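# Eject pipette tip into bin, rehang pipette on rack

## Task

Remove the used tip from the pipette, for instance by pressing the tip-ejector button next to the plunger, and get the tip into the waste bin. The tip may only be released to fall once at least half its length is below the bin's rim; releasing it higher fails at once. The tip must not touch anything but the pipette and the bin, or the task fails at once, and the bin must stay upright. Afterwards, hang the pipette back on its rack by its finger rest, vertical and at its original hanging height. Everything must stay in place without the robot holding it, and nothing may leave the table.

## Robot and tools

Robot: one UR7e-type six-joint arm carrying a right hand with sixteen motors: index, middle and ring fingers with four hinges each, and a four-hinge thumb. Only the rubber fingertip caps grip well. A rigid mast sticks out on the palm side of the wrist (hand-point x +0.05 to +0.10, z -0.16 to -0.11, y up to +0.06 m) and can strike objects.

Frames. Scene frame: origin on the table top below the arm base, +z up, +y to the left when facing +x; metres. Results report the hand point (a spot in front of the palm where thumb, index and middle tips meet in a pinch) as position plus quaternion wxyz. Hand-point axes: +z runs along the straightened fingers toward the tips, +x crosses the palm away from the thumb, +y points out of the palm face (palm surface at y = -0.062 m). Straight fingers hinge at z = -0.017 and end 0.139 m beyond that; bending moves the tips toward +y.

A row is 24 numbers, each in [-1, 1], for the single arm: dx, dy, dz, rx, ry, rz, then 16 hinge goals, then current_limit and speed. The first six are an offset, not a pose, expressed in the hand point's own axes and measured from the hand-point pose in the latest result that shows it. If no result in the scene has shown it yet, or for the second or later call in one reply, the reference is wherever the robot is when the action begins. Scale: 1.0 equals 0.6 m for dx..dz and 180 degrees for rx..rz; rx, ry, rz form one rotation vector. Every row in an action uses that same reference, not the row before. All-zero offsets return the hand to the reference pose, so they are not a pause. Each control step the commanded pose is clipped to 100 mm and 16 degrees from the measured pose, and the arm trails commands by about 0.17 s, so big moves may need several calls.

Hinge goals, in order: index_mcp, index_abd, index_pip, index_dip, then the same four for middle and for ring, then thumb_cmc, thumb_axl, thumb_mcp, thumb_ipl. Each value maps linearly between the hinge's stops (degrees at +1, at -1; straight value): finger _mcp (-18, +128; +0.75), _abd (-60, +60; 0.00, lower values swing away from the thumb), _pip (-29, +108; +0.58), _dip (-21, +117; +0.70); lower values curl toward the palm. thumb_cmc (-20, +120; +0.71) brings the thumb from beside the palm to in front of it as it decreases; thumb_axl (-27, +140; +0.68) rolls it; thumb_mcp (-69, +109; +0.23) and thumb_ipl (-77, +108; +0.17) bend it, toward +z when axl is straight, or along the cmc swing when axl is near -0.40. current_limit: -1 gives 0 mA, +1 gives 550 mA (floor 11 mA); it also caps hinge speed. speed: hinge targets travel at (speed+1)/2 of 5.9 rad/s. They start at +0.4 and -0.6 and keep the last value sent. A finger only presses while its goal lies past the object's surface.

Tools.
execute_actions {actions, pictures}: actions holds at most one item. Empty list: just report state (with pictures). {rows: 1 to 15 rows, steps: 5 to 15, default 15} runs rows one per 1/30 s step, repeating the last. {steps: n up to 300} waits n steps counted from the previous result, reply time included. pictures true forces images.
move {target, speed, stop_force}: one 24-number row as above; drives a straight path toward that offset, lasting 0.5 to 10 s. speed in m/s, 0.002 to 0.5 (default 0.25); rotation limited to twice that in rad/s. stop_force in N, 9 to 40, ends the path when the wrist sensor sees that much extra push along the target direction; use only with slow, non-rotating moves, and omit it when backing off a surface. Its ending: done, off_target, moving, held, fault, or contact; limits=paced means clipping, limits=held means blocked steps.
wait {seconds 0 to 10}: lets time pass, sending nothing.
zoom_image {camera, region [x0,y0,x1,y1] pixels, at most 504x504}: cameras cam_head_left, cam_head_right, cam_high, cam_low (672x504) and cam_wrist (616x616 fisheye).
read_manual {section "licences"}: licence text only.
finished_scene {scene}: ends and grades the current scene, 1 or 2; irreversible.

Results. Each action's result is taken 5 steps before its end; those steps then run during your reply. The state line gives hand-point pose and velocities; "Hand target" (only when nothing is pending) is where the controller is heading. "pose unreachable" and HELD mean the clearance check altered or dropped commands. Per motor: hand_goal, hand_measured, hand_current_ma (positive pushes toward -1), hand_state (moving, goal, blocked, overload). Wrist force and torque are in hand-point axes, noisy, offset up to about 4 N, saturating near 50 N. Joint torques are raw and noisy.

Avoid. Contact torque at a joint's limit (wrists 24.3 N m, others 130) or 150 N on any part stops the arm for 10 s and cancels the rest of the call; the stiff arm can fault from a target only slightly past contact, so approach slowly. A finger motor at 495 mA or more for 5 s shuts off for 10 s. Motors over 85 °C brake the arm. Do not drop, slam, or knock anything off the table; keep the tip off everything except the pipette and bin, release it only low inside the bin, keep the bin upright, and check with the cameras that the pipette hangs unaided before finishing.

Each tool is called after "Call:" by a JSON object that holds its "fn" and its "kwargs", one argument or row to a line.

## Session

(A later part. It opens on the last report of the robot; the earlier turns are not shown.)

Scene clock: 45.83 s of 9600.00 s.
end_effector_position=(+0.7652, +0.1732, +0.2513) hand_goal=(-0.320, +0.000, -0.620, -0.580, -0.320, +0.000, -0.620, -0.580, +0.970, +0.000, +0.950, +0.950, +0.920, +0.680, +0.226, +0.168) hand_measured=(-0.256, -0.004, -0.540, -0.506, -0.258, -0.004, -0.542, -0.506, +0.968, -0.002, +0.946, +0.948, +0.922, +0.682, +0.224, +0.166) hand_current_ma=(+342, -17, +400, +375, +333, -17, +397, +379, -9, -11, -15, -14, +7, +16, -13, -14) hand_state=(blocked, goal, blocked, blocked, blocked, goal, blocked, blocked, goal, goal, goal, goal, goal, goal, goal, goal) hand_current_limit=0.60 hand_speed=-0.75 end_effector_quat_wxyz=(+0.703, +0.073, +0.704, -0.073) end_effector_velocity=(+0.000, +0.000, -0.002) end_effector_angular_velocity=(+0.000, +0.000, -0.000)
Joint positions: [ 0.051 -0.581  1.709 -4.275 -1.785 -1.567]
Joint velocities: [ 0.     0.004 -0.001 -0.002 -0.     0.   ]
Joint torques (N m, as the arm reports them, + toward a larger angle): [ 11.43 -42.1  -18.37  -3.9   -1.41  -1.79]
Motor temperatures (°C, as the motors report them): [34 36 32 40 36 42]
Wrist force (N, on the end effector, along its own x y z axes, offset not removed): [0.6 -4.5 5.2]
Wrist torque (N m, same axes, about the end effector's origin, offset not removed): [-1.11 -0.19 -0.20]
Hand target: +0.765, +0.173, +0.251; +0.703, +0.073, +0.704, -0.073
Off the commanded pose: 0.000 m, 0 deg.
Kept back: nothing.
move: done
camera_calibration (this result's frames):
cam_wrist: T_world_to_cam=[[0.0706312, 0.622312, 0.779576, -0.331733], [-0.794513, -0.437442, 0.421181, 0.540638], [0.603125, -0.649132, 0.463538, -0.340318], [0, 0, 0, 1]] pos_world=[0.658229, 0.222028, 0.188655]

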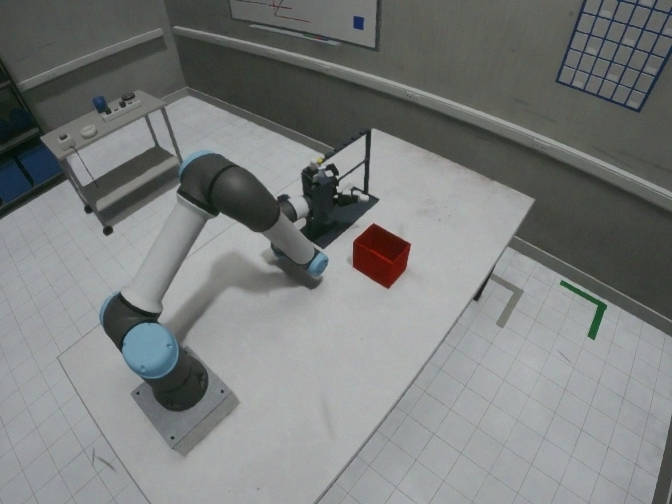

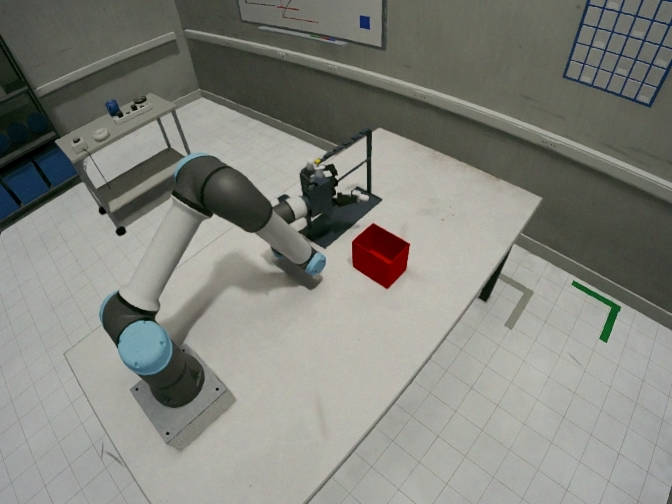

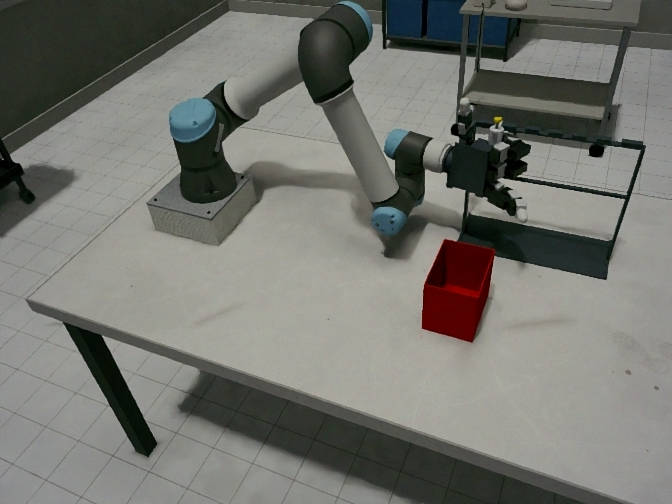

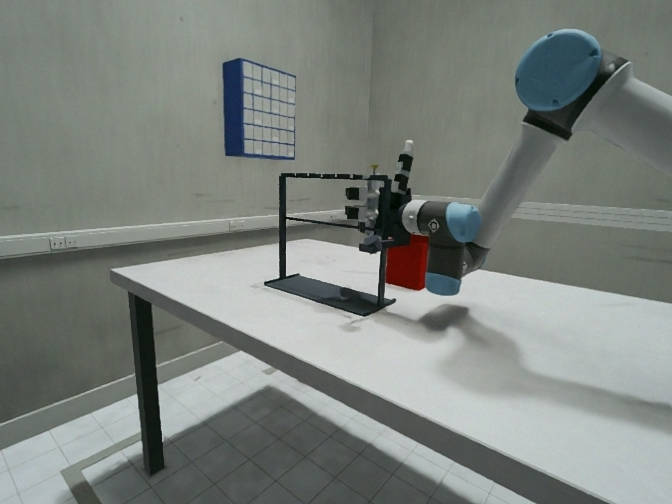

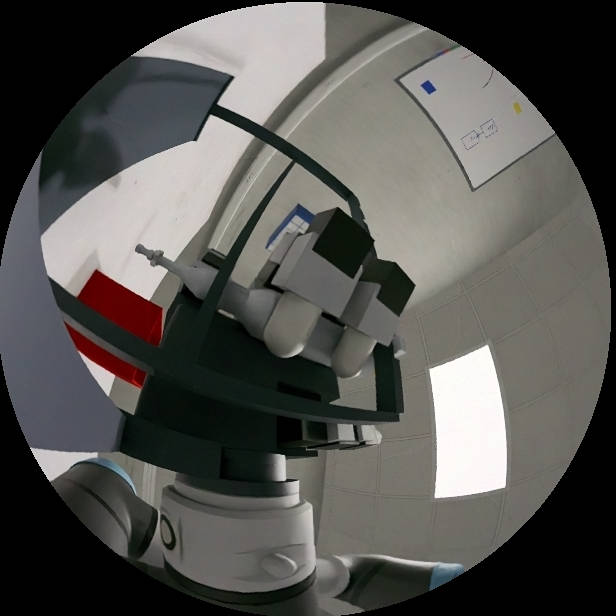

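Call:
{"fn": "move", "kwargs": {
  "target": [0.0037,0,0,0,0,0,-0.32,0,-0.62,-0.58,-0.32,0,-0.62,-0.58,0.97,0,0.95,0.95,0.92,0.68,0.226,0.168,0.6,-0.75],
  "speed": 0.005
}}

Call:
{"fn": "zoom_image", "kwargs": {
  "camera": "cam_wrist",
  "region": [365, 320, 425, 380]
}}

Call:
{"fn": "zoom_image", "kwargs": {
  "camera": "cam_low",
  "region": [355, 163, 385, 185]
}}

Scene clock: 46.77 s of 9600.00 s.
end_effector_position=(+0.7652, +0.1732, +0.2492) hand_goal=(-0.320, +0.000, -0.620, -0.580, -0.320, +0.000, -0.620, -0.580, +0.970, +0.000, +0.950, +0.950, +0.920, +0.680, +0.226, +0.168) hand_measured=(-0.256, -0.004, -0.540, -0.506, -0.258, -0.004, -0.542, -0.506, +0.968, -0.002, +0.946, +0.948, +0.922, +0.682, +0.224, +0.166) hand_current_ma=(+342, -17, +400, +375, +333, -17, +397, +379, -9, -11, -15, -14, +7, +16, -13, -14) hand_state=(blocked, goal, blocked, blocked, blocked, goal, blocked, blocked, goal, goal, goal, goal, goal, goal, goal, goal) hand_current_limit=0.60 hand_speed=-0.75 end_effector_quat_wxyz=(+0.703, +0.073, +0.704, -0.073) end_effector_velocity=(+0.000, -0.000, -0.000) end_effector_angular_velocity=(+0.000, -0.001, +0.000)
Joint positions: [ 0.051 -0.576  1.707 -4.278 -1.785 -1.567]
Joint velocities: [-0.001  0.001 -0.002 -0.001  0.001  0.   ]
Joint torques (N m, as the arm reports them, + toward a larger angle): [ 10.68 -37.38 -15.82  -3.2   -1.    -1.46]
Motor temperatures (°C, as the motors report them): [34 36 32 40 36 42]
Wrist force (N, on the end effector, along its own x y z axes, offset not removed): [-3.2 -4.4 3.2]
Wrist torque (N m, same axes, about the end effector's origin, offset not removed): [-1.05 -0.08 -0.28]
Hand target: +0.765, +0.173, +0.249; +0.703, +0.073, +0.704, -0.073
Off the commanded pose: 0.000 m, 0 deg.
Kept back: nothing.
move: done
camera_calibration (this result's frames):
cam_wrist: T_world_to_cam=[[0.0705389, 0.622312, 0.779585, -0.33004], [-0.794564, -0.437441, 0.421086, 0.541583], [0.60307, -0.649133, 0.463609, -0.339323], [0, 0, 0, 1]] pos_world=[0.658238, 0.222033, 0.186554]

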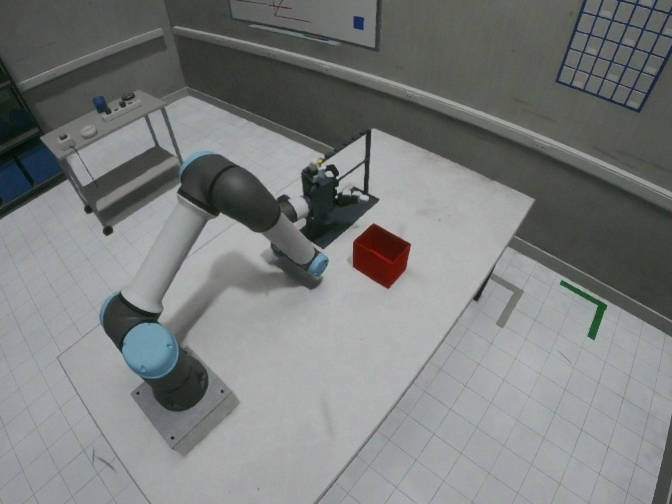

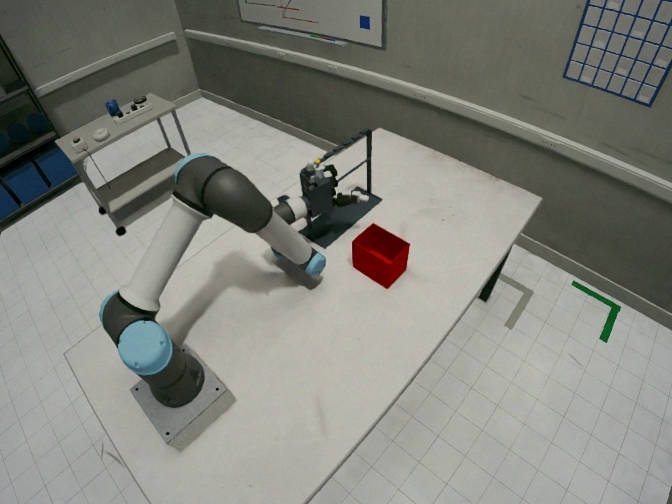

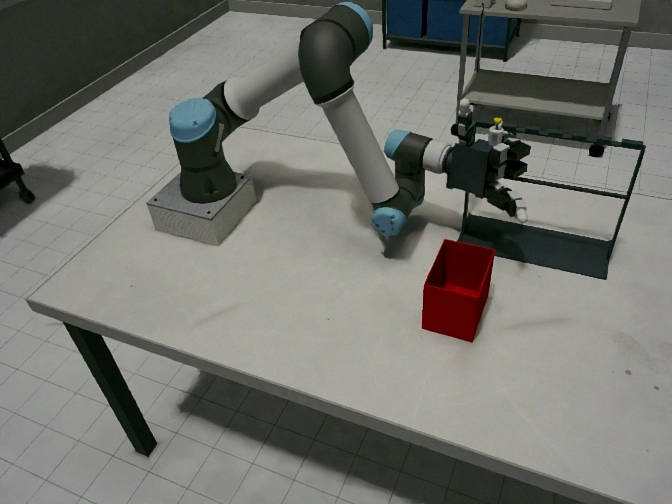

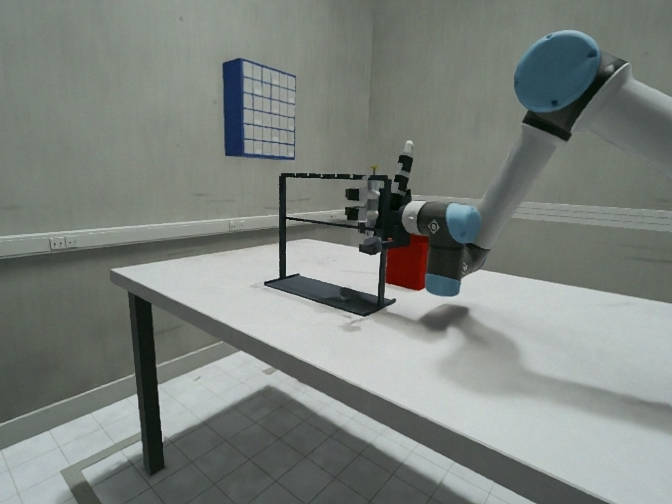

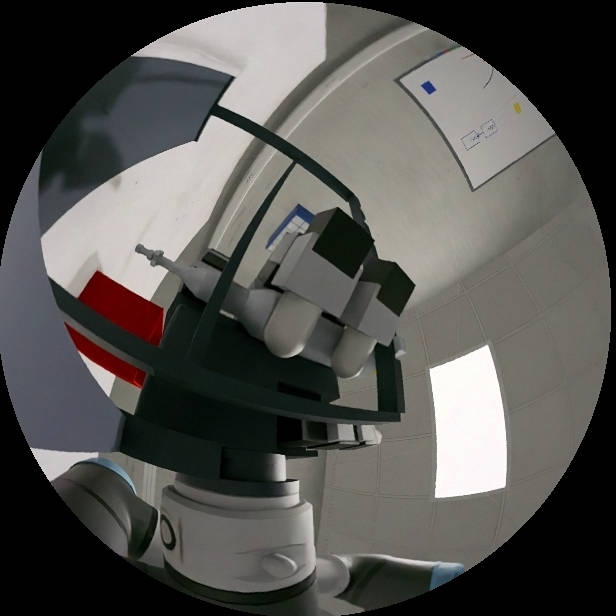

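Region (365, 320, 425, 380) of cam_wrist's 616x616 image, scaled by 8.400, with more detail than that image has.

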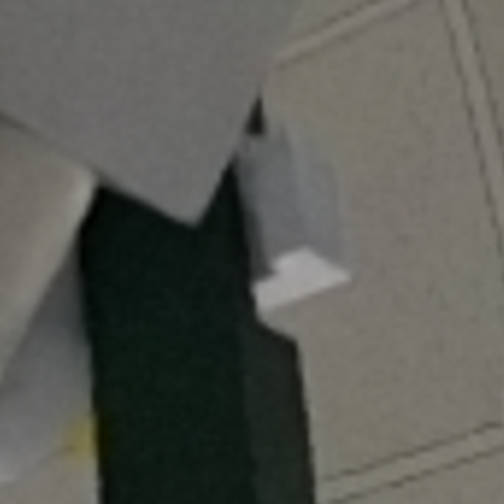

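Region (355, 163, 385, 185) of cam_low's 672x504 image, scaled by 16.800, with more detail than that image has; it fills the top 370 rows of this view, and the rest is white.

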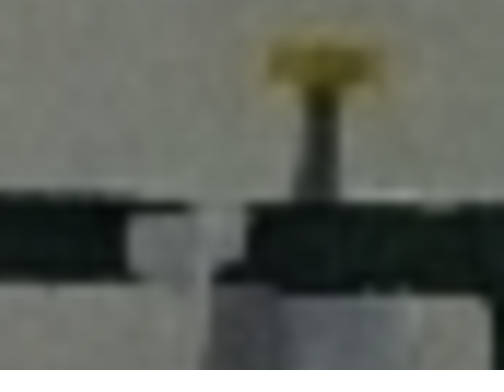

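Call:
{"fn": "move", "kwargs": {
  "target": [0,0,0,0,0,0,-0.08,0,-0.405,-0.355,-0.08,0,-0.405,-0.355,0.97,0,0.95,0.95,0.92,0.68,0.226,0.168,0.5,-0.85],
  "speed": 0.01
}}

Call:
{"fn": "zoom_image", "kwargs": {
  "camera": "cam_low",
  "region": [335, 155, 415, 255]
}}

Call:
{"fn": "zoom_image", "kwargs": {
  "camera": "cam_wrist",
  "region": [330, 270, 470, 420]
}}

Scene clock: 47.93 s of 9600.00 s.
end_effector_position=(+0.7652, +0.1732, +0.2492) hand_goal=(-0.080, +0.000, -0.404, -0.354, -0.080, +0.000, -0.404, -0.354, +0.970, +0.000, +0.950, +0.950, +0.920, +0.680, +0.226, +0.168) hand_measured=(-0.082, -0.004, -0.408, -0.358, -0.082, -0.004, -0.408, -0.358, +0.968, -0.002, +0.946, +0.948, +0.922, +0.682, +0.224, +0.166) hand_current_ma=(-16, -17, -16, -15, -14, -17, -15, -16, -9, -11, -15, -14, +7, +16, -13, -14) hand_state=(goal, goal, goal, goal, goal, goal, goal, goal, goal, goal, goal, goal, goal, goal, goal, goal) hand_current_limit=0.50 hand_speed=-0.85 end_effector_quat_wxyz=(+0.703, +0.073, +0.704, -0.073) end_effector_velocity=(+0.000, -0.000, +0.001) end_effector_angular_velocity=(+0.000, -0.002, -0.001)
Joint positions: [ 0.051 -0.576  1.707 -4.278 -1.785 -1.567]
Joint velocities: [-0.    -0.    -0.001 -0.001 -0.     0.   ]
Joint torques (N m, as the arm reports them, + toward a larger angle): [  7.46 -56.61  -7.72  -0.36  -0.85  -1.48]
Motor temperatures (°C, as the motors report them): [34 36 32 40 36 42]
Wrist force (N, on the end effector, along its own x y z axes, offset not removed): [-3.6 2.1 2.3]
Wrist torque (N m, same axes, about the end effector's origin, offset not removed): [0.13 0.26 -0.55]
Hand target: +0.765, +0.173, +0.249; +0.703, +0.073, +0.704, -0.073
Off the commanded pose: 0.000 m, 0 deg.
Kept back: nothing.
move: done
camera_calibration (this result's frames):
cam_wrist: T_world_to_cam=[[0.070516, 0.622312, 0.779587, -0.330029], [-0.794576, -0.437442, 0.421063, 0.541603], [0.603056, -0.649133, 0.463627, -0.339326], [0, 0, 0, 1]] pos_world=[0.658249, 0.222033, 0.186558]

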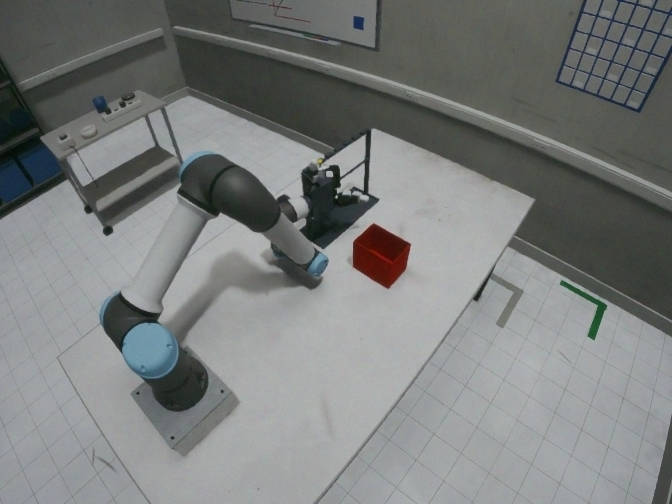

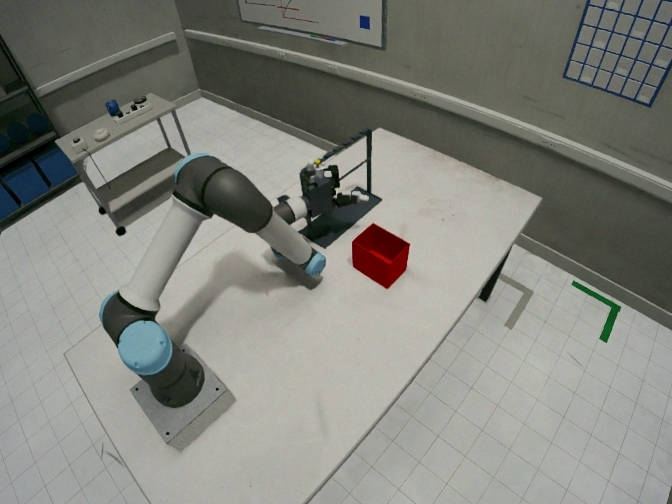

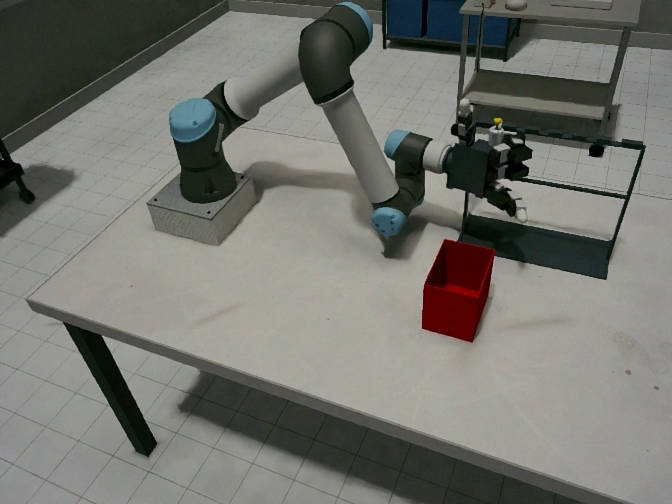

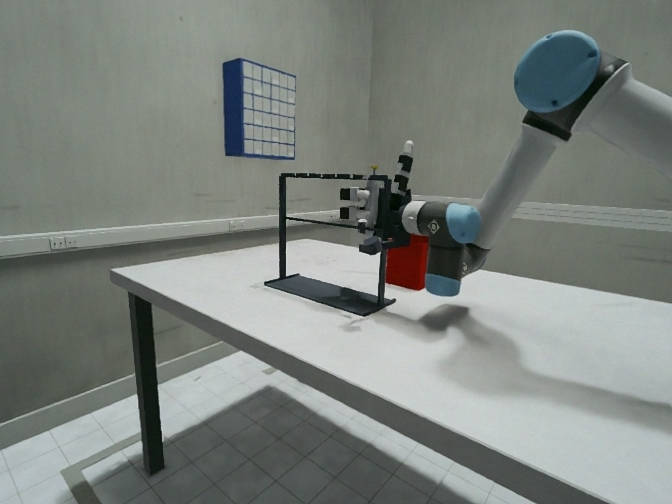

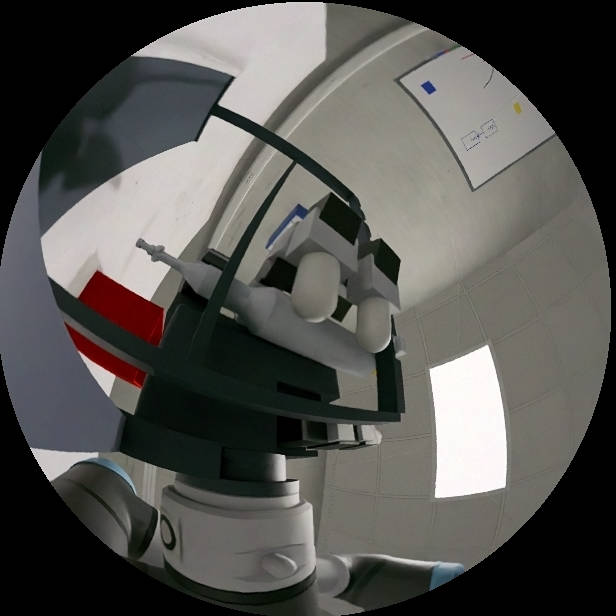

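Region (335, 155, 415, 255) of cam_low's 672x504 image, scaled by 5.040, with more detail than that image has; it fills the left 403 columns of this view, and the rest is white.

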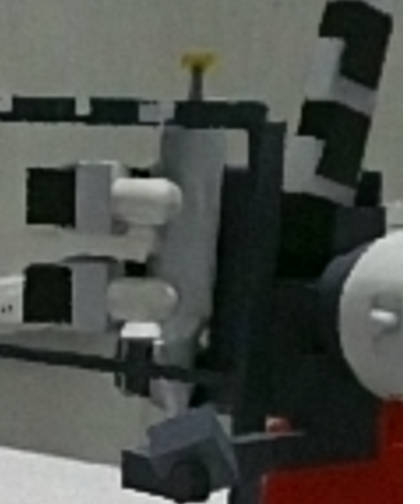

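Region (330, 270, 470, 420) of cam_wrist's 616x616 image, scaled by 3.360, with more detail than that image has; it fills the left 470 columns of this view, and the rest is white.

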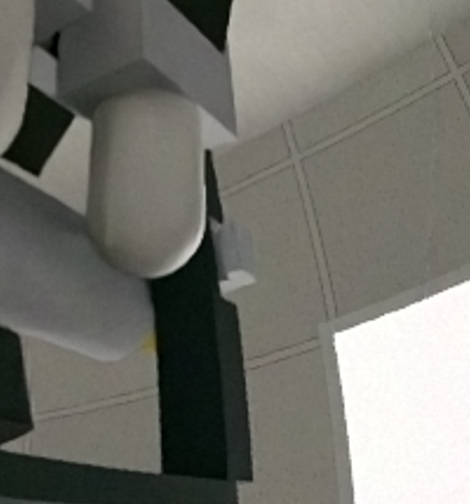

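The pipette is hanging. Straighten the fingers, then retreat along −y_hp.

Call:
{"fn": "move", "kwargs": {
  "target": [0,0,0,0,0,0,0.754,0,0.576,0.696,0.754,0,0.576,0.696,0.97,0,0.95,0.95,0.92,0.68,0.226,0.168,0.5,-0.4],
  "speed": 0.01
}}

Call:
{"fn": "move", "kwargs": {
  "target": [0,-0.2,0,0,0,0,0.754,0,0.576,0.696,0.754,0,0.576,0.696,0.97,0,0.95,0.95,0.92,0.68,0.226,0.168,0.5,-0.4],
  "speed": 0.12
}}

Call:
{"fn": "zoom_image", "kwargs": {
  "camera": "cam_low",
  "region": [320, 155, 420, 275]
}}

Call:
{"fn": "zoom_image", "kwargs": {
  "camera": "cam_high",
  "region": [440, 100, 560, 220]
}}

Scene clock: 49.33 s of 9600.00 s.
end_effector_position=(+0.7652, +0.1732, +0.2492) hand_goal=(+0.754, +0.000, +0.576, +0.696, +0.754, +0.000, +0.576, +0.696, +0.970, +0.000, +0.950, +0.950, +0.920, +0.680, +0.226, +0.168) hand_measured=(+0.752, -0.004, +0.572, +0.694, +0.752, -0.004, +0.572, +0.692, +0.968, -0.002, +0.946, +0.948, +0.922, +0.682, +0.224, +0.166) hand_current_ma=(-10, -17, -16, -15, -10, -17, -15, -15, -9, -11, -15, -14, +7, +16, -13, -14) hand_state=(goal, goal, goal, goal, goal, goal, goal, goal, goal, goal, goal, goal, goal, goal, goal, goal) hand_current_limit=0.50 hand_speed=-0.40 end_effector_quat_wxyz=(+0.703, +0.073, +0.704, -0.073) end_effector_velocity=(+0.000, -0.000, -0.000) end_effector_angular_velocity=(-0.000, +0.001, -0.001)
Joint positions: [ 0.051 -0.576  1.707 -4.278 -1.785 -1.567]
Joint velocities: [-0.    -0.    -0.     0.001 -0.    -0.   ]
Joint torques (N m, as the arm reports them, + toward a larger angle): [  8.16 -54.25  -6.13  -0.46  -0.83  -1.66]
Motor temperatures (°C, as the motors report them): [34 36 32 40 36 42]
Wrist force (N, on the end effector, along its own x y z axes, offset not removed): [-3.2 -1.9 0.9]
Wrist torque (N m, same axes, about the end effector's origin, offset not removed): [-0.19 0.30 -0.26]
Hand target: +0.765, +0.173, +0.249; +0.703, +0.073, +0.704, -0.073
Off the commanded pose: 0.000 m, 0 deg.
Kept back: nothing.
move: done
camera_calibration (this result's frames):
cam_wrist: T_world_to_cam=[[0.0705069, 0.622311, 0.779588, -0.33003], [-0.794581, -0.437442, 0.421054, 0.541605], [0.603051, -0.649133, 0.463634, -0.339328], [0, 0, 0, 1]] pos_world=[0.65825, 0.222033, 0.186566]

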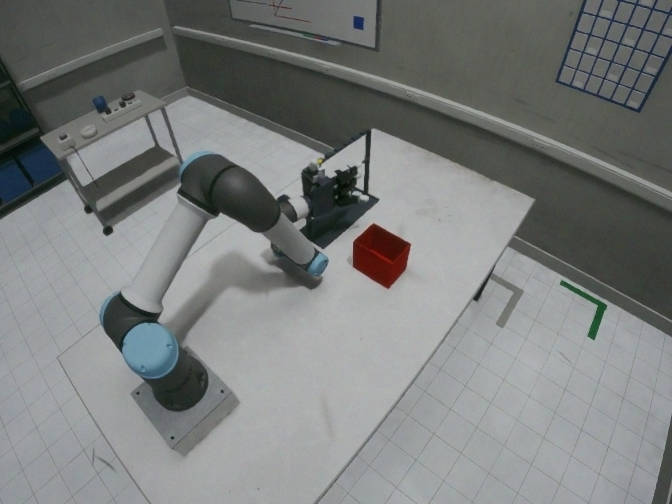

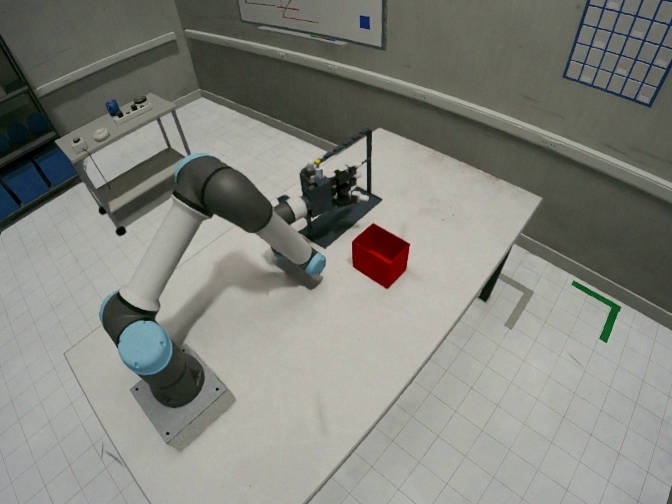

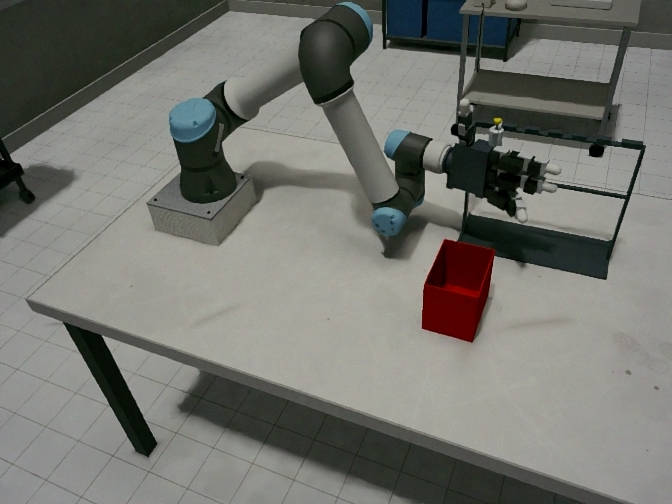

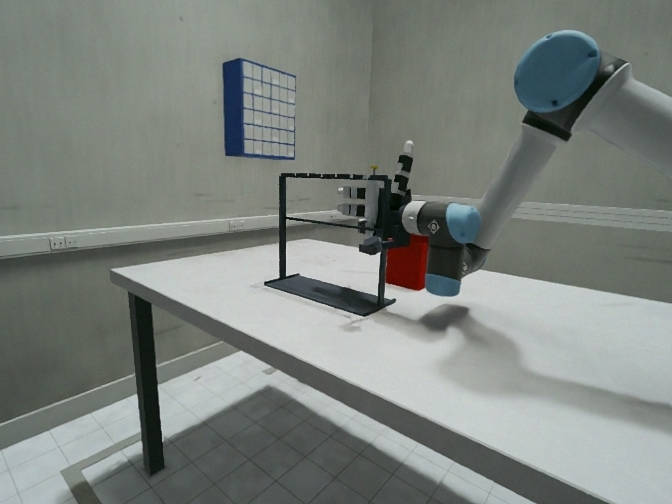

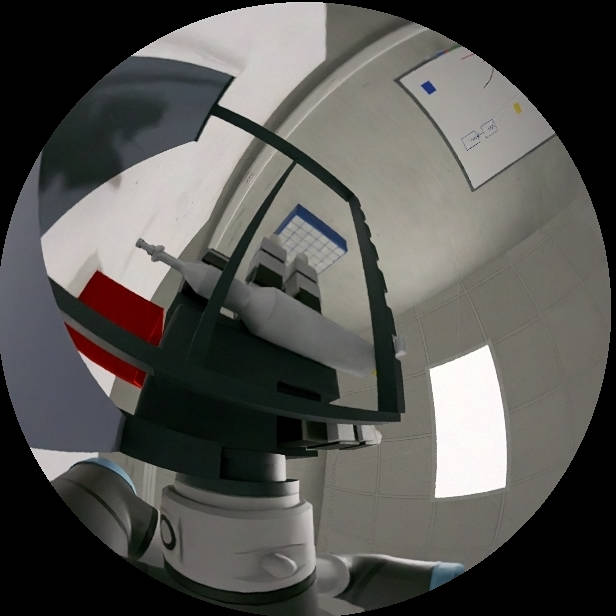

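Scene clock: 50.83 s of 9600.00 s.
end_effector_position=(+0.7404, +0.0560, +0.2494) hand_goal=(+0.754, +0.000, +0.576, +0.696, +0.754, +0.000, +0.576, +0.696, +0.970, +0.000, +0.950, +0.950, +0.920, +0.680, +0.226, +0.168) hand_measured=(+0.752, -0.004, +0.572, +0.694, +0.752, -0.004, +0.574, +0.692, +0.968, -0.002, +0.946, +0.948, +0.922, +0.682, +0.224, +0.166) hand_current_ma=(-10, -17, -15, -15, -9, -17, -15, -15, -9, -11, -15, -14, +9, +16, -13, -14) hand_state=(goal, goal, goal, goal, goal, goal, goal, goal, goal, goal, goal, goal, goal, goal, goal, goal) hand_current_limit=0.50 hand_speed=-0.40 end_effector_quat_wxyz=(+0.703, +0.073, +0.704, -0.073) end_effector_velocity=(-0.000, -0.001, -0.000) end_effector_angular_velocity=(+0.001, +0.001, +0.001)
Joint positions: [-0.188 -0.615  1.84  -4.372 -1.546 -1.565]
Joint velocities: [-0.002 -0.     0.002 -0.     0.003  0.   ]
Joint torques (N m, as the arm reports them, + toward a larger angle): [-13.22 -53.8    2.2   -4.01   1.43   1.43]
Motor temperatures (°C, as the motors report them): [34 36 32 40 36 42]
Wrist force (N, on the end effector, along its own x y z axes, offset not removed): [-5.1 -0.4 2.5]
Wrist torque (N m, same axes, about the end effector's origin, offset not removed): [-0.38 0.69 -0.67]
Hand target: +0.740, +0.056, +0.249; +0.703, +0.073, +0.704, -0.073
Off the commanded pose: 0.000 m, 0 deg.
Kept back: nothing.
move: done
camera_calibration (this result's frames):
cam_wrist: T_world_to_cam=[[0.0704863, 0.621915, 0.779906, -0.255534], [-0.794621, -0.437624, 0.420788, 0.470667], [0.603, -0.64939, 0.46334, -0.40042], [0, 0, 0, 1]] pos_world=[0.633467, 0.104867, 0.186772]

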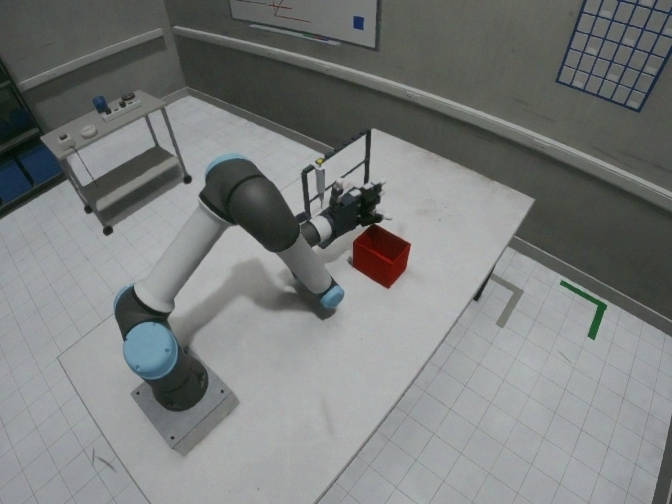

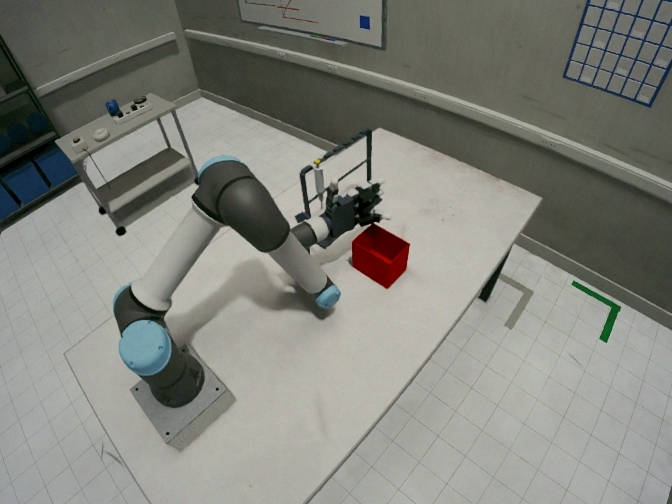

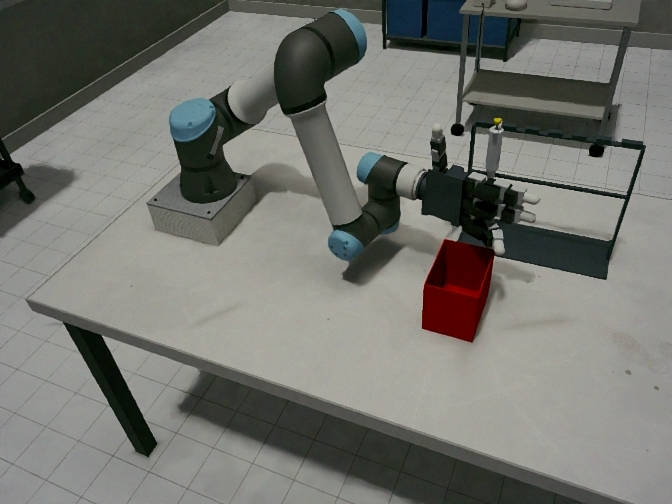

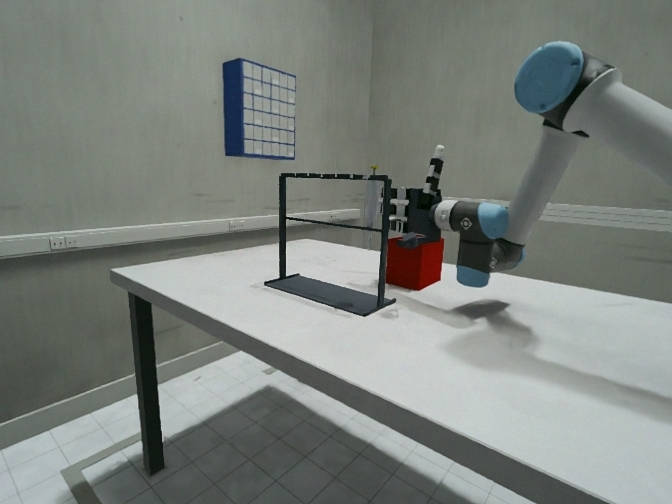

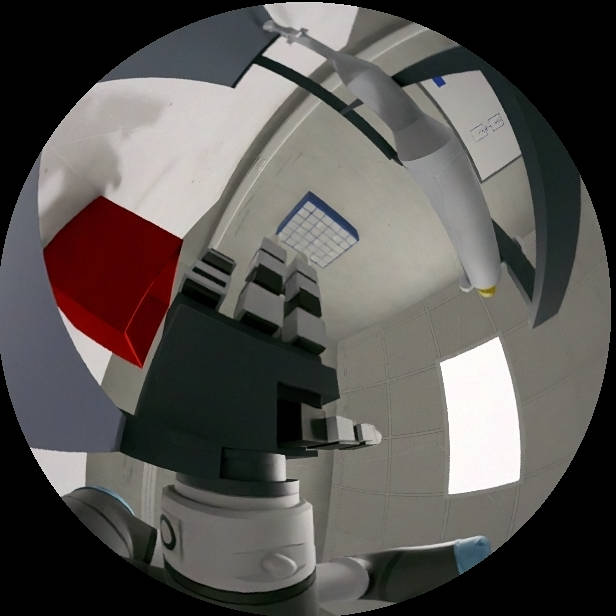

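Region (320, 155, 420, 275) of cam_low's 672x504 image, scaled by 4.200, with more detail than that image has.

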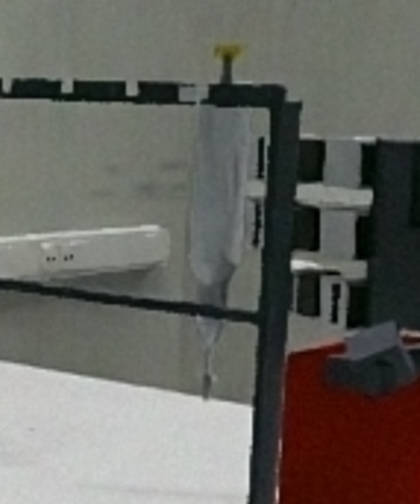

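Region (440, 100, 560, 220) of cam_high's 672x504 image, scaled by 4.200, with more detail than that image has.

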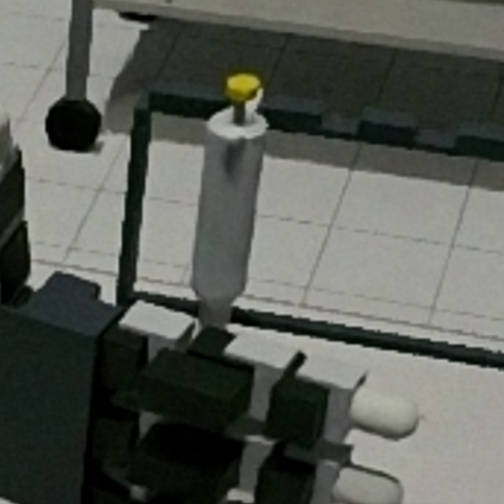

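The pipette hangs upright in its notch on its own, the hand is clear, and the bin is standing.

Call:
{"fn": "finished_scene", "kwargs": {
  "scene": 2
}}

The scene is finished: the task was done.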